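# Set lighting desk faders to their taped levels

## Task

Move every channel fader on the lighting desk to the level marked on the tape strip above that fader, and make sure the master fader ends exactly where it began. A fader counts as set only if it stays at its level by itself once the robot lets go.

## Robot and tools

Robot: two xArm6 arms, each with a parallel two-finger gripper, named left_arm and right_arm. Their bases sit in the scene frame at left_arm (-0.053, +0.367, 0) m and right_arm (+0.022, -0.372, 0) m, each turned slightly about z. The scene frame has its origin on the table top midway between the arms. +x points out over the table, +z points up, and left_arm is on the +y side. The names left and right do not mean sides of any image.

Gripper frame: the fingers point along the gripper's +z axis and close along its y axis. The reported end_effector_position is the point between the pads when closed, about 2 cm short of the fingertips. Closing pushes the tips roughly 10 mm further along +z.

Joint ranges (rad), base to hand: waist ±6.283, shoulder -2.059..2.094, elbow -3.927..0.192, forearm roll ±6.283, wrist pitch -1.693..3.142, wrist roll ±6.283. Load limits (N m): waist 43.5, shoulder 43.5, elbow 26.1, forearm roll 26.1, wrist pitch 17.4, wrist roll 17.4. If contact torque reaches one of these, the arm faults: it backs that joint off, holds for 10 s and drops the rest of the call.

Tools:
- execute_actions(actions): a list of actions run one after another. Each action is a table of up to 15 rows, and each row lasts one 1/30 s step. If there are fewer rows, the last row is repeated to fill all 15 steps, so one action is 0.5 s. Every row has 14 numbers in [-1, 1], covering both arms even when only one moves: left dx, dy, dz, rx, ry, rz, opening, then the same seven for the right arm. dx..rz are an offset in that gripper's own axes from its measured pose at the start of the action (for the first action in a call, the last pose reported). Each row is measured from that same start, not from the previous row. A value of 1.0 means 0.6 m or 180 degrees. rx, ry, rz form one rotation vector. Opening is absolute: +1 is fully open (0.084 m) and -1 is closed. An empty list only returns the current state and images.
- move(target, speed, blocking): target is one 14-number row laid out as above. Its offsets are measured from the pose in the latest result that shows one. Each gripper travels a straight line to its target and both paths finish together, taking 0.5 to 10 s; anything longer is cut off at 10 s. speed is in m/s, 0.002 to 0.5, default 0.25, and turning is capped at twice that value in rad/s. The opening is sent when the move starts. Paths do not avoid obstacles or the other arm. Grippers lag behind, can drift off the path and can overshoot the speed, especially with the arm nearly straight. Faster moves hit harder, and a target set further past a contact presses harder. With blocking=false you get a result after 0.5 s; then use wait or stop before sending further rows or moves.
- wait(seconds): 0 to 10 s; the arms hold their last command, and any running move continues.
- stop(): brakes a running move; a fast arm needs room to brake.
- zoom_image(camera, region): a closer look at [x0, y0, x1, y1] pixels, at most 504x504, from one of cam_head_left, cam_head_right, cam_high, cam_low, cam_left_wrist or cam_right_wrist (each 672x504).
- read_manual(section): licence texts only.
- finished_scene(scene): ends scene 1 or 2 for good, and the goal must already hold.

Control details: at each step the commanded pose is clipped to within 70 mm and 16 degrees of the measured pose. The controller puts position ahead of orientation. After an action the arm goes no further than its last clipped pose, so a far goal needs more actions. Hand target lines show where the controller is currently driving each gripper.

Result lines: the state line gives each gripper's position (m), quat_wxyz and velocities in the scene frame. Printed positions can be off, more so at long reach. grip_measured is the finger opening on the command scale. To keep holding something, command an opening below grip_measured. A move line reports how the move ended: done, off_target, moving, held (a check blocked the last step) or fault. It also lists limits: paced means the pose was clipped; held means some steps were blocked, and the arm may then move faster than speed. Distances to each pose are given too. A pose unreachable line means the clearance check changed or blocked that arm's command. Joint torque readings carry offsets and noise. MOTOR HOT appears from 65 °C. At 80 °C an OVER-TEMPERATURE FAULT brakes the arm until it cools, and holding loads heats the motors.

To keep an arm still, send the offset back to its wanted pose in a reply's first call and zeros after that, with the opening it should keep. The robot keeps holding the last command while you think.

Approach: read the tape labels and the master's starting position by zooming with the head or high cameras. Push or pinch each channel fader slowly to its level, then release and back away so every fader holds its level unaided. Leave the master untouched, or put it back to its start. Check with the images before you finish.

Avoid: knocking anything off the table (this fails the task), arms colliding or pressing each other, hard or fast pushes into the desk, and slams or drops.

Each tool is called after "Emit:" as name([rows], argument=value, ...), one row to a line, values as JSON.

## Session

Emit:
execute_actions(actions=[])

Scene clock: 0.00 s.
left_arm: end_effector_position=(+0.3483, +0.2464, +0.2674) grip_measured=+1.00 end_effector_quat_wxyz=(+0.472, +0.150, +0.838, -0.229) end_effector_velocity=(+0.000, +0.000, +0.000) end_effector_angular_velocity=(-0.000, -0.000, +0.000) | right_arm: end_effector_position=(+0.3307, -0.6202, +0.4003) grip_measured=+1.00 end_effector_quat_wxyz=(-0.008, +0.884, -0.468, +0.004) end_effector_velocity=(+0.000, -0.000, +0.000) end_effector_angular_velocity=(-0.000, -0.000, -0.000)
Joint positions: left_arm=[-0.243 -0.673 -0.336 -1.779  0.32  -1.463  0.084] | right_arm=[-0.617 -0.252 -1.372  0.018  1.62   0.285  0.084]
Joint velocities: left_arm=[ 0. -0. -0. -0. -0.  0. -0.] | right_arm=[-0.001  0.001 -0.001 -0.     0.    -0.     0.   ]
Joint torques (N m, as the arm reports them, + toward a larger angle): no reading
Hand target (left_arm): +0.348, +0.246, +0.267; +0.472, +0.150, +0.838, -0.229
Hand target (right_arm): +0.331, -0.620, +0.400; -0.008, +0.884, -0.468, +0.004

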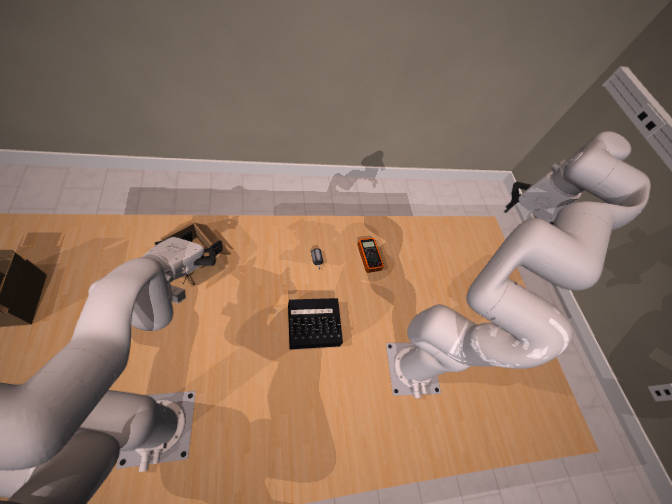

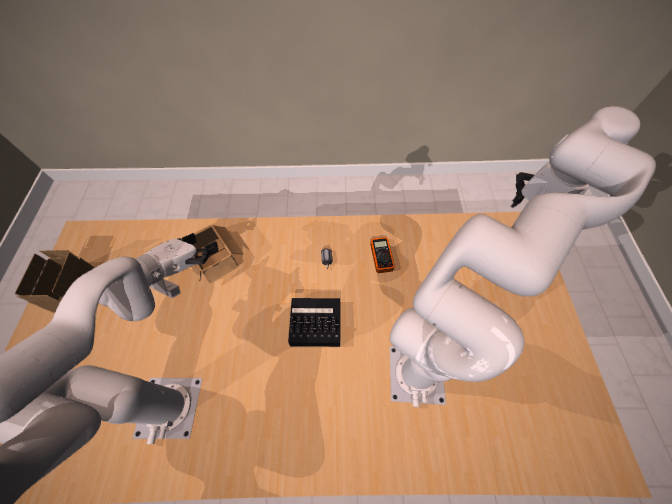

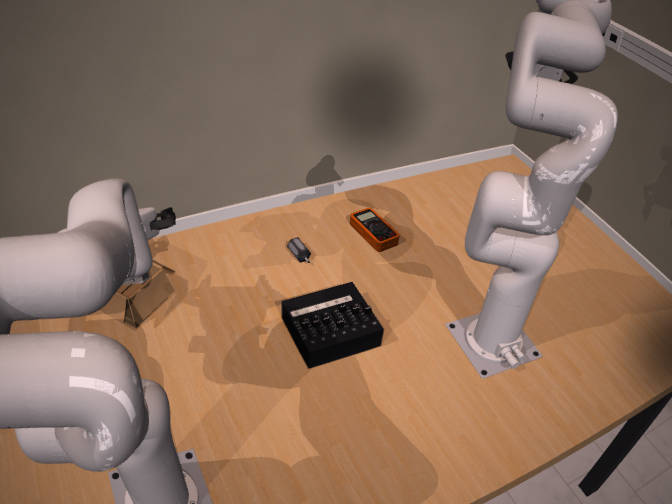

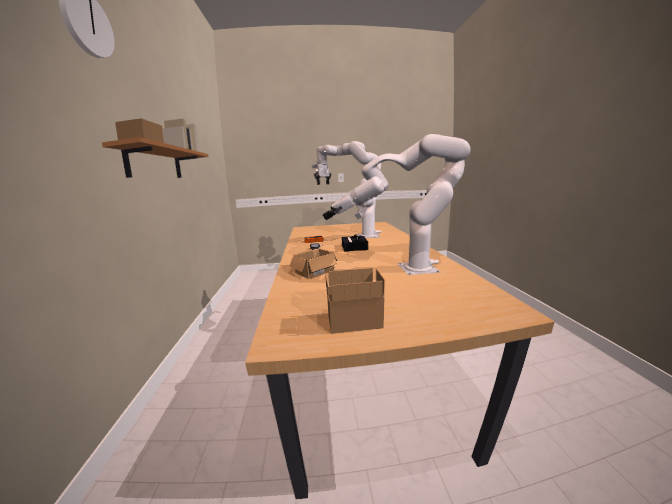

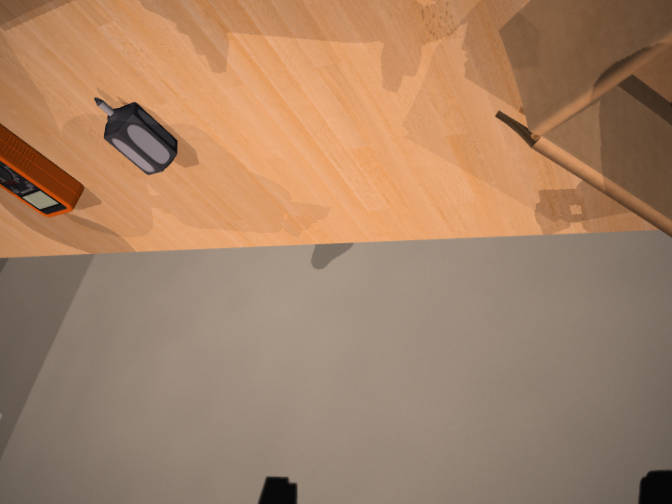

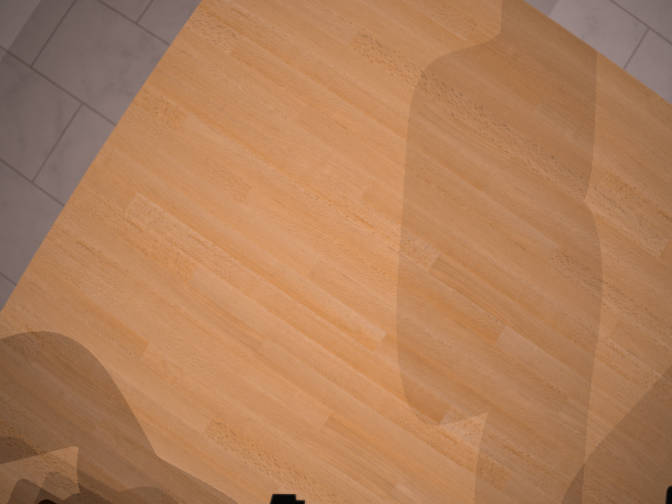

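Emit:
move(target=[0,0,0,0,0,0,1,-0.978,-0.198,0.35,0,0,-0.31,-1])

Scene clock: 7.47 s.
left_arm: end_effector_position=(+0.3483, +0.2464, +0.2674) grip_measured=+1.00 end_effector_quat_wxyz=(+0.472, +0.150, +0.838, -0.229) end_effector_velocity=(+0.000, +0.000, +0.000) end_effector_angular_velocity=(-0.001, +0.000, +0.001) | right_arm: end_effector_position=(+0.1007, -0.0647, +0.1959) grip_measured=-1.00 end_effector_quat_wxyz=(-0.010, +1.000, +0.000, +0.005) end_effector_velocity=(-0.000, +0.003, -0.001) end_effector_angular_velocity=(-0.002, +0.001, +0.002)
Joint positions: left_arm=[-0.243 -0.673 -0.336 -1.779  0.32  -1.463  0.084] | right_arm=[ 1.397 -0.551 -0.533 -0.006  1.062  1.328  0.   ]
Joint velocities: left_arm=[ 0.    -0.    -0.    -0.001 -0.    -0.001  0.   ] | right_arm=[ 0.003  0.013 -0.007  0.    -0.003  0.     0.   ]
Joint torques (N m, as the arm reports them, + toward a larger angle): left_arm=[ -0.65  -3.03 -19.73   0.64  -0.83   0.17] | right_arm=[ -1.19 -11.29 -14.34  -0.79  -1.85  -0.77]
Hand target (left_arm): +0.348, +0.246, +0.267; +0.472, +0.150, +0.838, -0.229
Hand target (right_arm): +0.101, -0.064, +0.196; -0.010, +1.000, +0.000, +0.005
Off the commanded pose (left_arm): 0.000 m, 0 deg.
Off the commanded pose (right_arm): 0.003 m, 1 deg.
move: done

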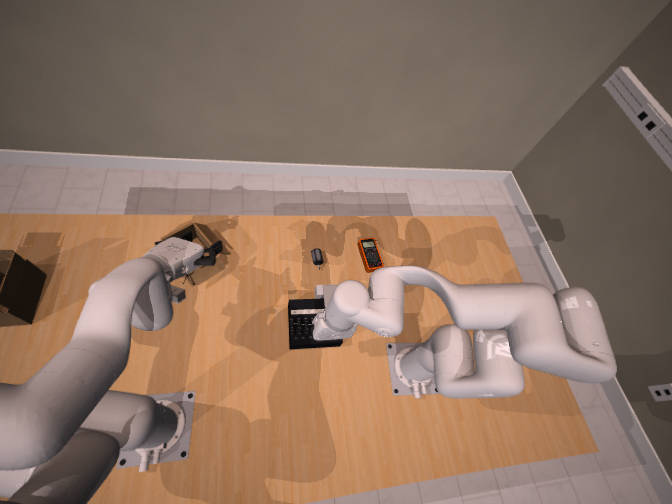

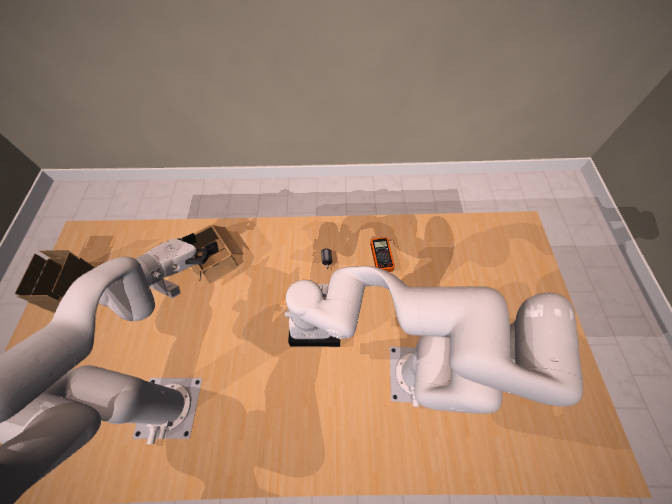

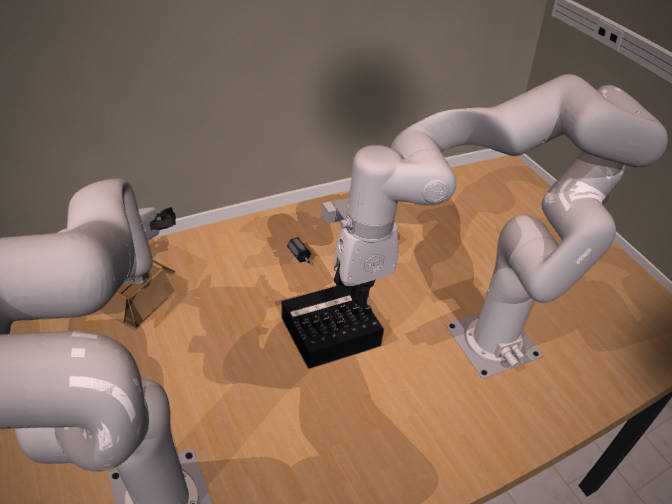

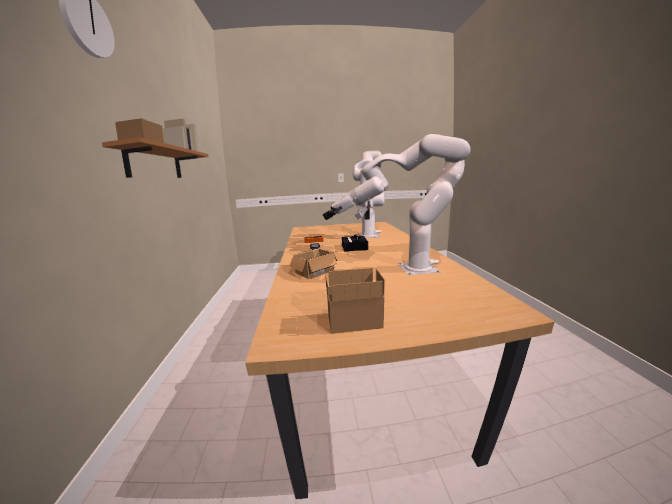

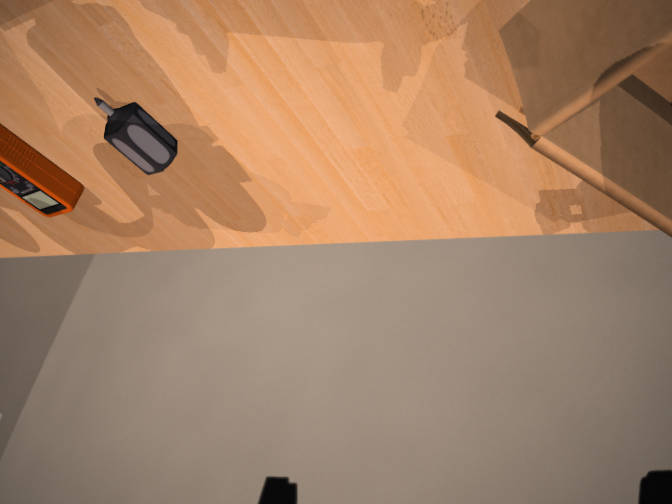

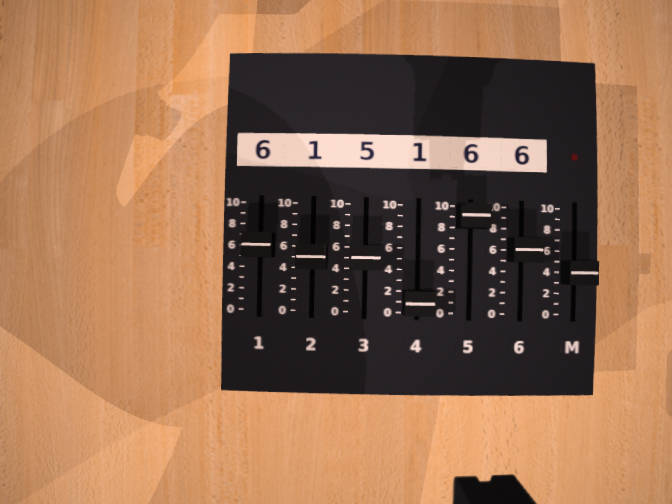

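Emit:
move(target=[0,0,0,0,0,0,1,0.055,-0.075,0.155,-0.0064,-0.0032,0.007,-1], speed=0.12)

Scene clock: 17.67 s.
left_arm: end_effector_position=(+0.3483, +0.2464, +0.2674) grip_measured=+1.00 end_effector_quat_wxyz=(+0.472, +0.150, +0.838, -0.229) end_effector_velocity=(-0.000, -0.000, -0.000) end_effector_angular_velocity=(+0.001, +0.000, -0.000) | right_arm: end_effector_position=(+0.1348, -0.0178, +0.1043) grip_measured=-1.00 end_effector_quat_wxyz=(-0.000, +1.000, -0.011, +0.000) end_effector_velocity=(+0.001, +0.001, -0.002) end_effector_angular_velocity=(-0.001, +0.001, -0.001)
Joint positions: left_arm=[-0.243 -0.673 -0.336 -1.779  0.32  -1.463  0.084] | right_arm=[ 1.336 -0.161 -0.579 -0.001  0.739  1.287  0.   ]
Joint velocities: left_arm=[-0.     0.     0.001 -0.001 -0.     0.001  0.   ] | right_arm=[-0.001  0.008 -0.002  0.001 -0.005 -0.     0.   ]
Joint torques (N m, as the arm reports them, + toward a larger angle): left_arm=[ -0.47  -3.25 -19.98   0.89  -0.76   0.27] | right_arm=[ -1.29 -18.85 -12.53  -0.49  -1.84  -0.7 ]
Hand target (left_arm): +0.348, +0.246, +0.267; +0.472, +0.150, +0.838, -0.229
Hand target (right_arm): +0.135, -0.018, +0.104; -0.000, +1.000, -0.011, +0.000
Off the commanded pose (left_arm): 0.000 m, 0 deg.
Off the commanded pose (right_arm): 0.000 m, 0 deg.
move: done

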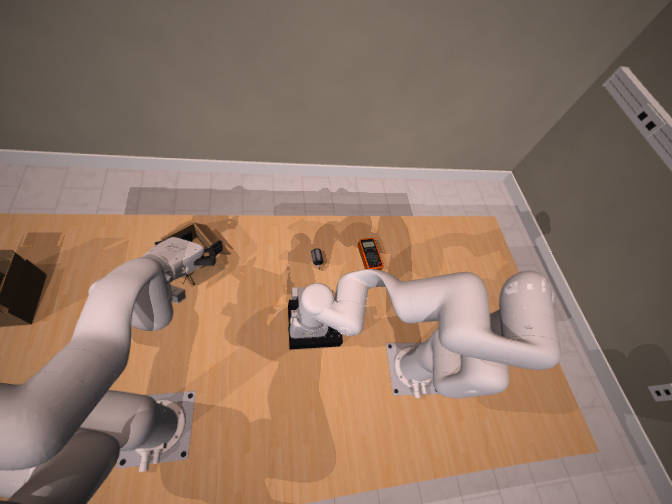

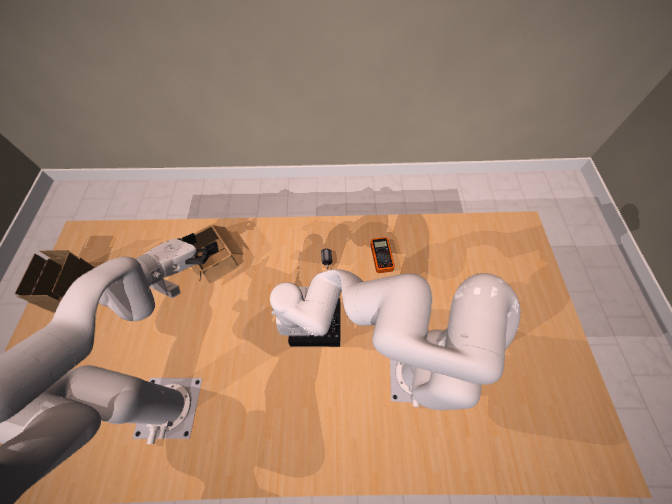

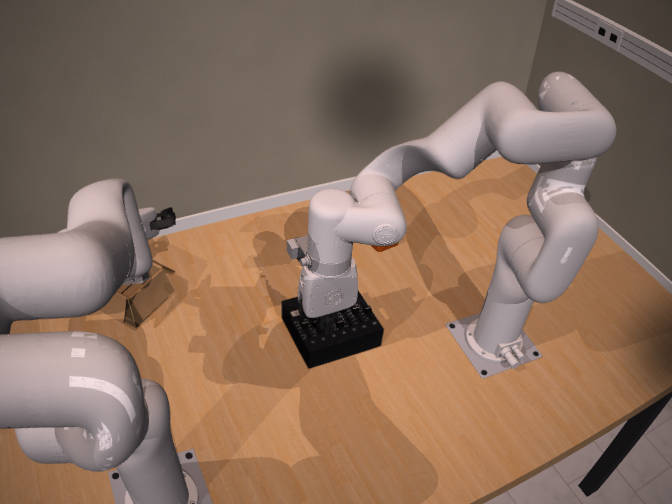

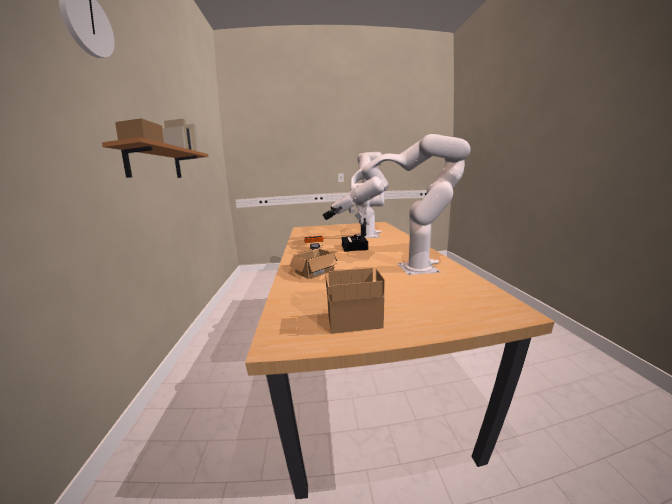

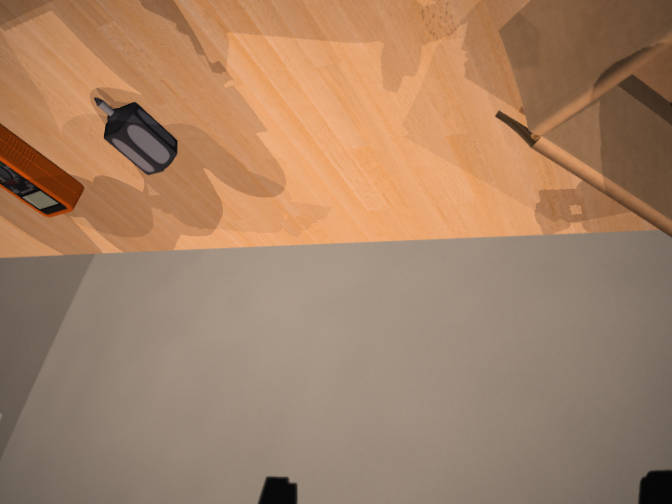

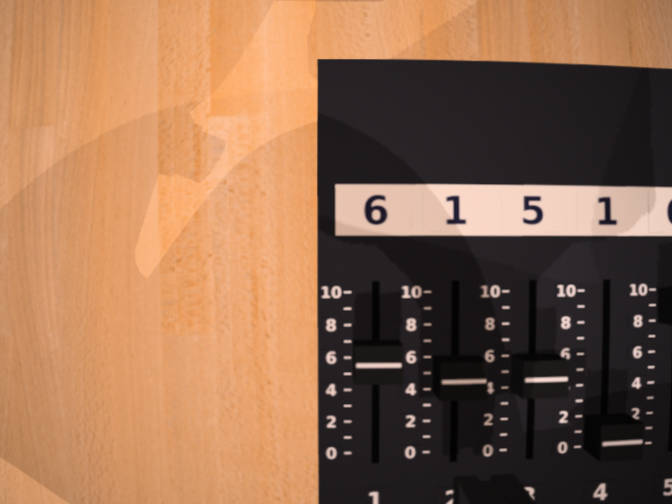

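Emit:
move(target=[0,0,0,0,0,0,1,0.107,0.003,0,0,0,0,-1], speed=0.08)

Emit:
move(target=[0,0,0,0,0,0,1,0,0,0.037,0,0,0,-1], speed=0.03)

Emit:
move(target=[0,0,0,0,0,0,1,-0.04,0,0,0,0,0,-1], speed=0.02)

Scene clock: 24.97 s.
left_arm: end_effector_position=(+0.3483, +0.2464, +0.2674) grip_measured=+1.00 end_effector_quat_wxyz=(+0.472, +0.150, +0.838, -0.229) end_effector_velocity=(+0.000, +0.000, -0.000) end_effector_angular_velocity=(+0.000, -0.000, +0.000) | right_arm: end_effector_position=(+0.1990, -0.0211, +0.1044) grip_measured=-1.00 end_effector_quat_wxyz=(-0.000, +1.000, -0.011, +0.001) end_effector_velocity=(+0.002, +0.001, +0.001) end_effector_angular_velocity=(+0.002, +0.000, -0.000)
Joint positions: left_arm=[-0.243 -0.673 -0.336 -1.779  0.32  -1.463  0.084] | right_arm=[ 1.177 -0.09  -0.654 -0.002  0.743  1.129  0.   ]
Joint velocities: left_arm=[ 0.  0. -0. -0.  0.  0.  0.] | right_arm=[-0.004  0.001 -0.004  0.002  0.    -0.005  0.   ]
Joint torques (N m, as the arm reports them, + toward a larger angle): left_arm=[ -0.41  -3.26 -19.82   0.85  -0.72   0.16] | right_arm=[ -1.17 -20.31 -12.65  -0.62  -1.83  -0.77]
Hand target (left_arm): +0.348, +0.246, +0.267; +0.472, +0.150, +0.838, -0.229
Hand target (right_arm): +0.199, -0.021, +0.104; -0.000, +1.000, -0.011, +0.001
Off the commanded pose (left_arm): 0.000 m, 0 deg.
Off the commanded pose (right_arm): 0.000 m, 0 deg.
move: done

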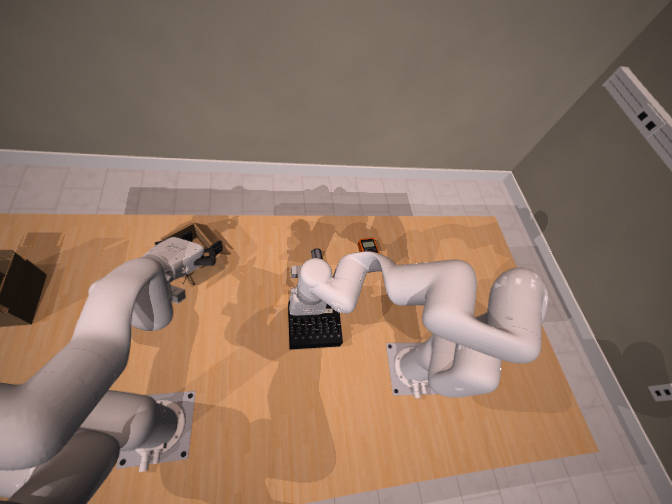

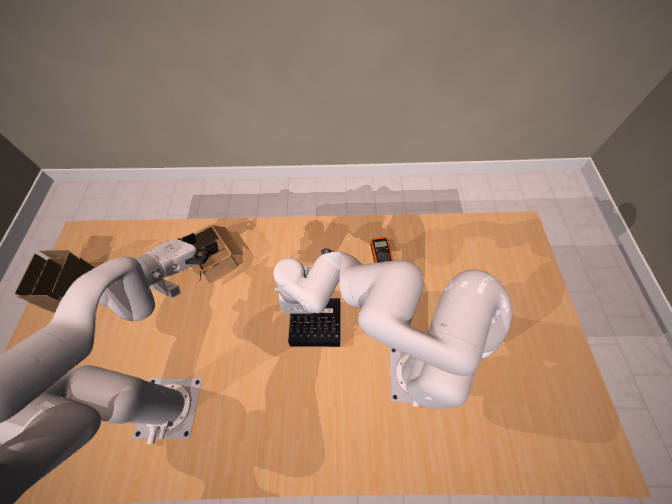

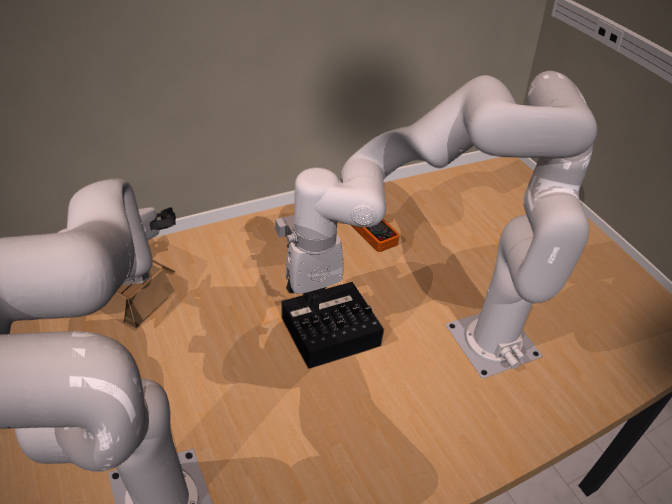

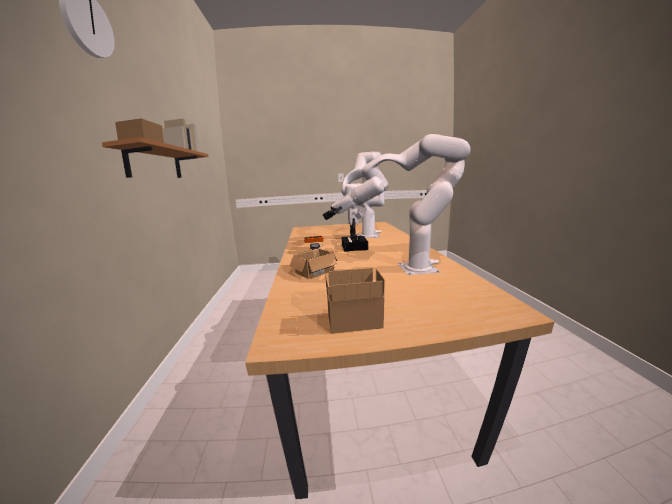

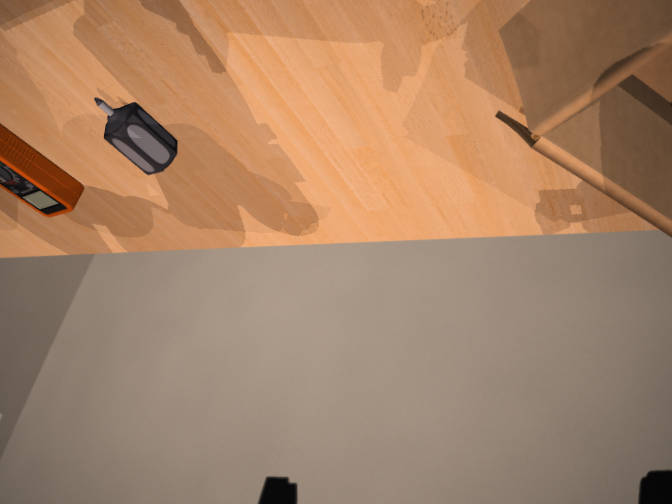

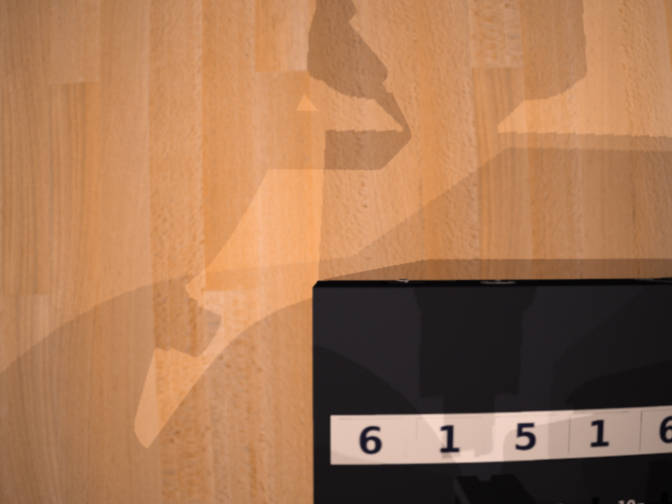

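Scene clock: 26.03 s.
left_arm: end_effector_position=(+0.3483, +0.2464, +0.2674) grip_measured=+1.00 end_effector_quat_wxyz=(+0.472, +0.150, +0.838, -0.229) end_effector_velocity=(-0.000, +0.000, -0.000) end_effector_angular_velocity=(+0.001, -0.000, -0.001) | right_arm: end_effector_position=(+0.1990, -0.0210, +0.0824) grip_measured=-1.00 end_effector_quat_wxyz=(-0.000, +1.000, -0.011, +0.001) end_effector_velocity=(+0.000, +0.001, -0.001) end_effector_angular_velocity=(+0.003, -0.002, +0.002)
Joint positions: left_arm=[-0.243 -0.673 -0.336 -1.779  0.32  -1.463  0.084] | right_arm=[ 1.177 -0.038 -0.635 -0.002  0.671  1.129  0.   ]
Joint velocities: left_arm=[-0.     0.     0.     0.001 -0.     0.     0.   ] | right_arm=[ 0.001  0.005  0.    -0.001 -0.008 -0.     0.   ]
Joint torques (N m, as the arm reports them, + toward a larger angle): left_arm=[ -0.77  -3.2  -19.53   0.51  -0.86   0.03] | right_arm=[ -1.31 -20.74 -12.06  -0.59  -1.83  -0.78]
Hand target (left_arm): +0.348, +0.246, +0.267; +0.472, +0.150, +0.838, -0.229
Hand target (right_arm): +0.199, -0.021, +0.082; -0.000, +1.000, -0.011, +0.001
Off the commanded pose (left_arm): 0.000 m, 0 deg.
Off the commanded pose (right_arm): 0.000 m, 0 deg.
move: done

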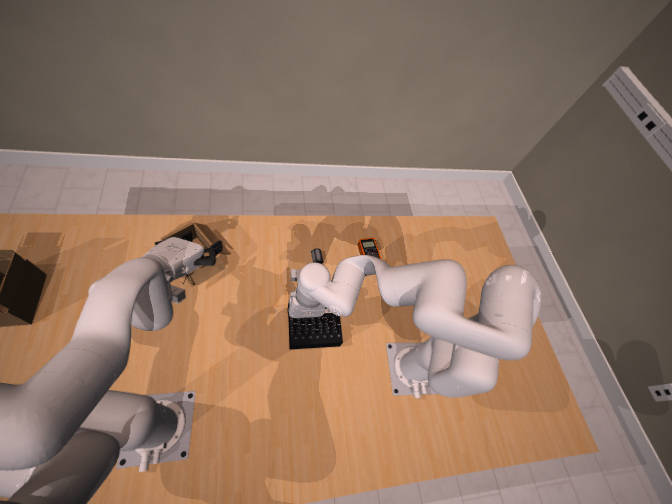

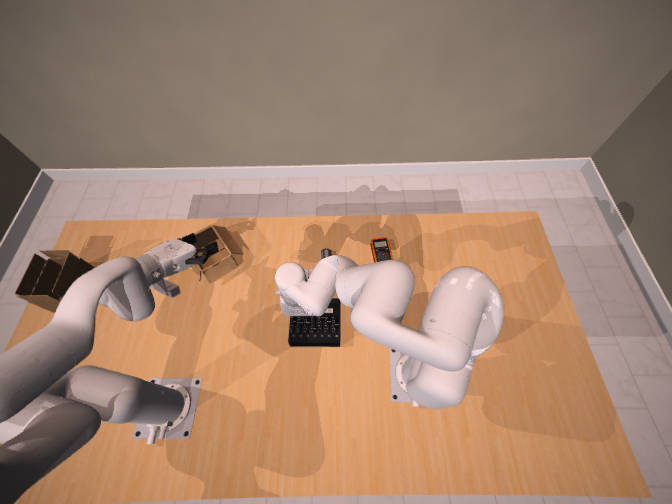

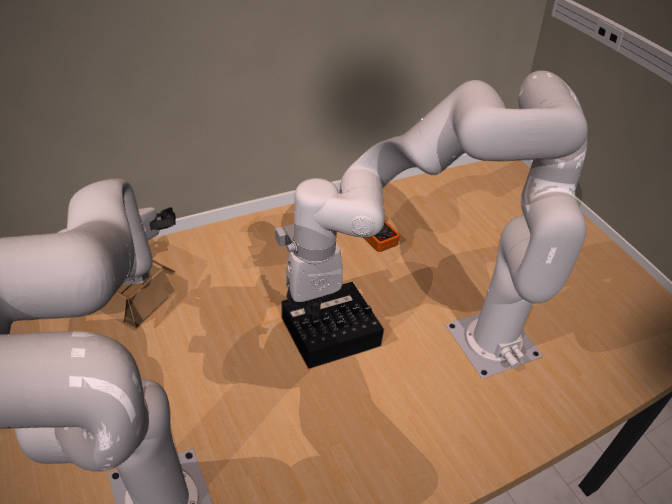

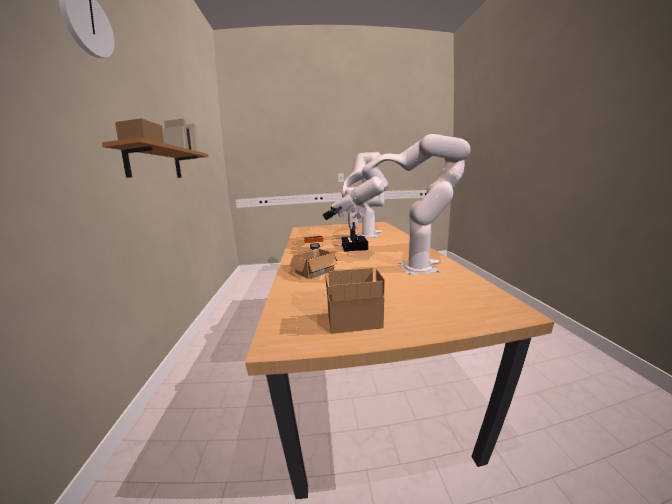

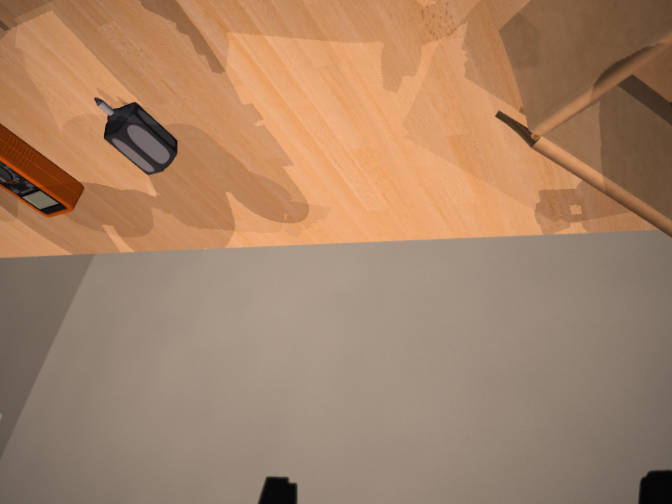

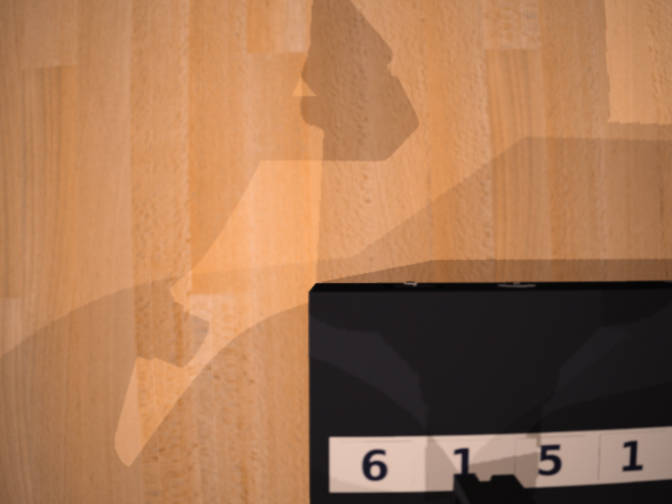

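Scene clock: 27.53 s.
left_arm: end_effector_position=(+0.3483, +0.2464, +0.2674) grip_measured=+1.00 end_effector_quat_wxyz=(+0.472, +0.150, +0.838, -0.229) end_effector_velocity=(+0.000, -0.000, +0.000) end_effector_angular_velocity=(-0.002, +0.000, +0.001) | right_arm: end_effector_position=(+0.1753, -0.0202, +0.0827) grip_measured=-1.00 end_effector_quat_wxyz=(-0.001, +1.000, -0.011, +0.001) end_effector_velocity=(-0.002, -0.000, -0.000) end_effector_angular_velocity=(-0.001, +0.001, -0.001)
Joint positions: left_arm=[-0.243 -0.673 -0.336 -1.779  0.32  -1.463  0.084] | right_arm=[ 1.233 -0.069 -0.601 -0.002  0.667  1.185  0.   ]
Joint velocities: left_arm=[-0.     0.    -0.    -0.001  0.    -0.     0.   ] | right_arm=[ 0.005 -0.002  0.004  0.001 -0.     0.006  0.   ]
Joint torques (N m, as the arm reports them, + toward a larger angle): left_arm=[ -1.68  -3.49 -19.45   0.47  -0.69   0.14] | right_arm=[ -0.22 -18.47 -11.13  -0.45  -1.45  -0.79]
Hand target (left_arm): +0.348, +0.246, +0.267; +0.472, +0.150, +0.838, -0.229
Hand target (right_arm): +0.175, -0.020, +0.082; -0.000, +1.000, -0.011, +0.001
Off the commanded pose (left_arm): 0.000 m, 0 deg.
Off the commanded pose (right_arm): 0.001 m, 0 deg.
move: done

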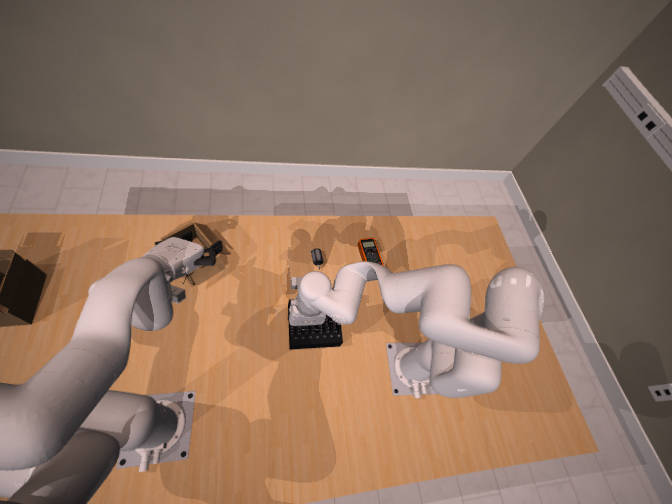

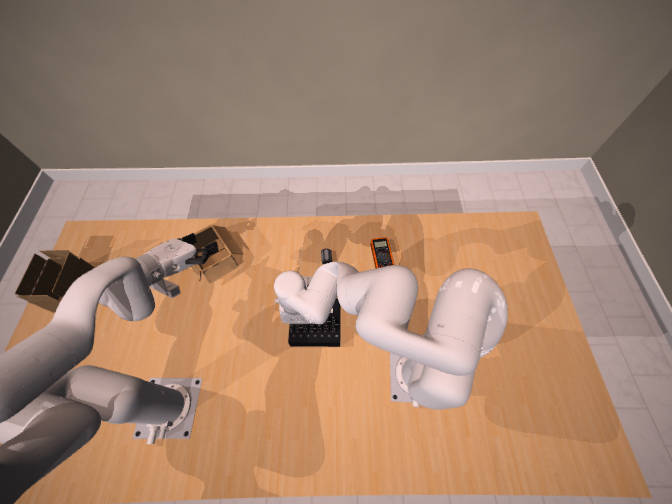

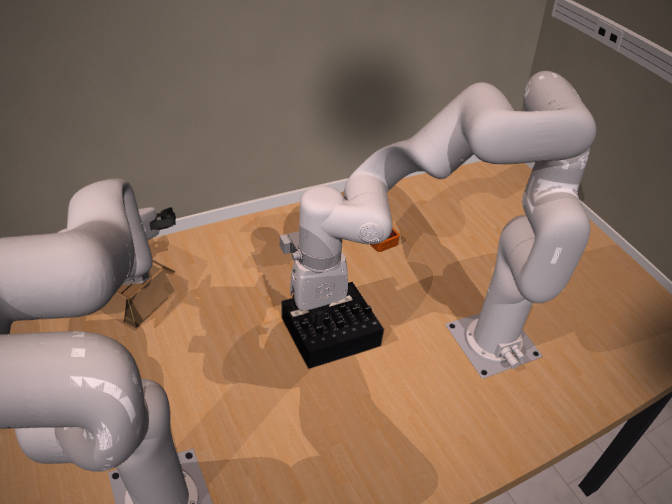

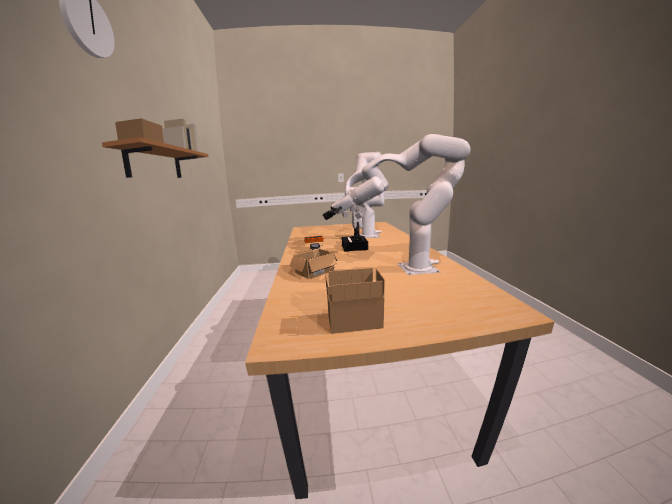

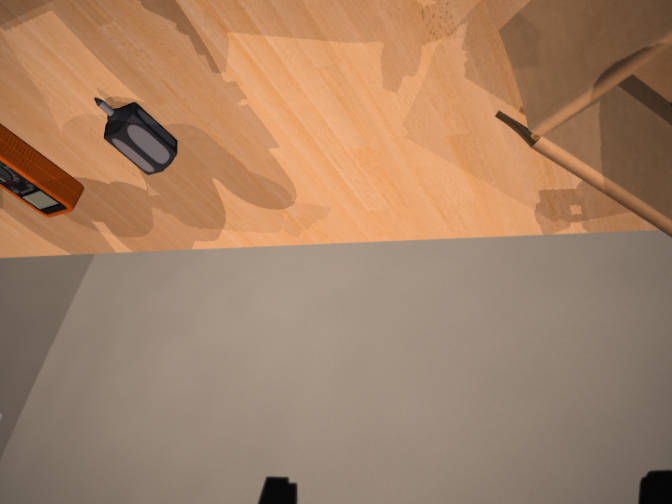

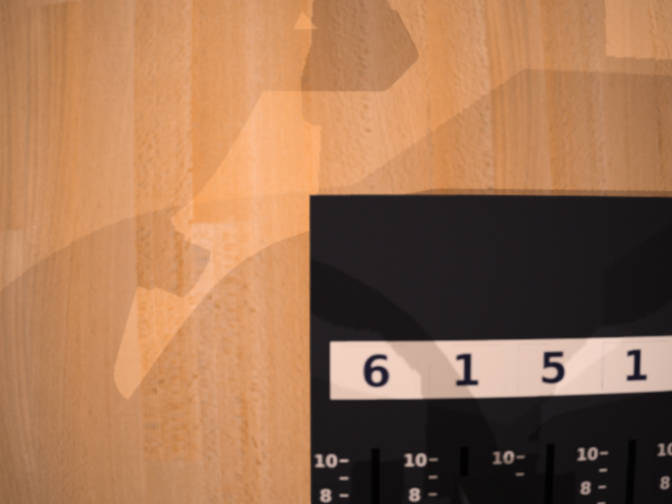

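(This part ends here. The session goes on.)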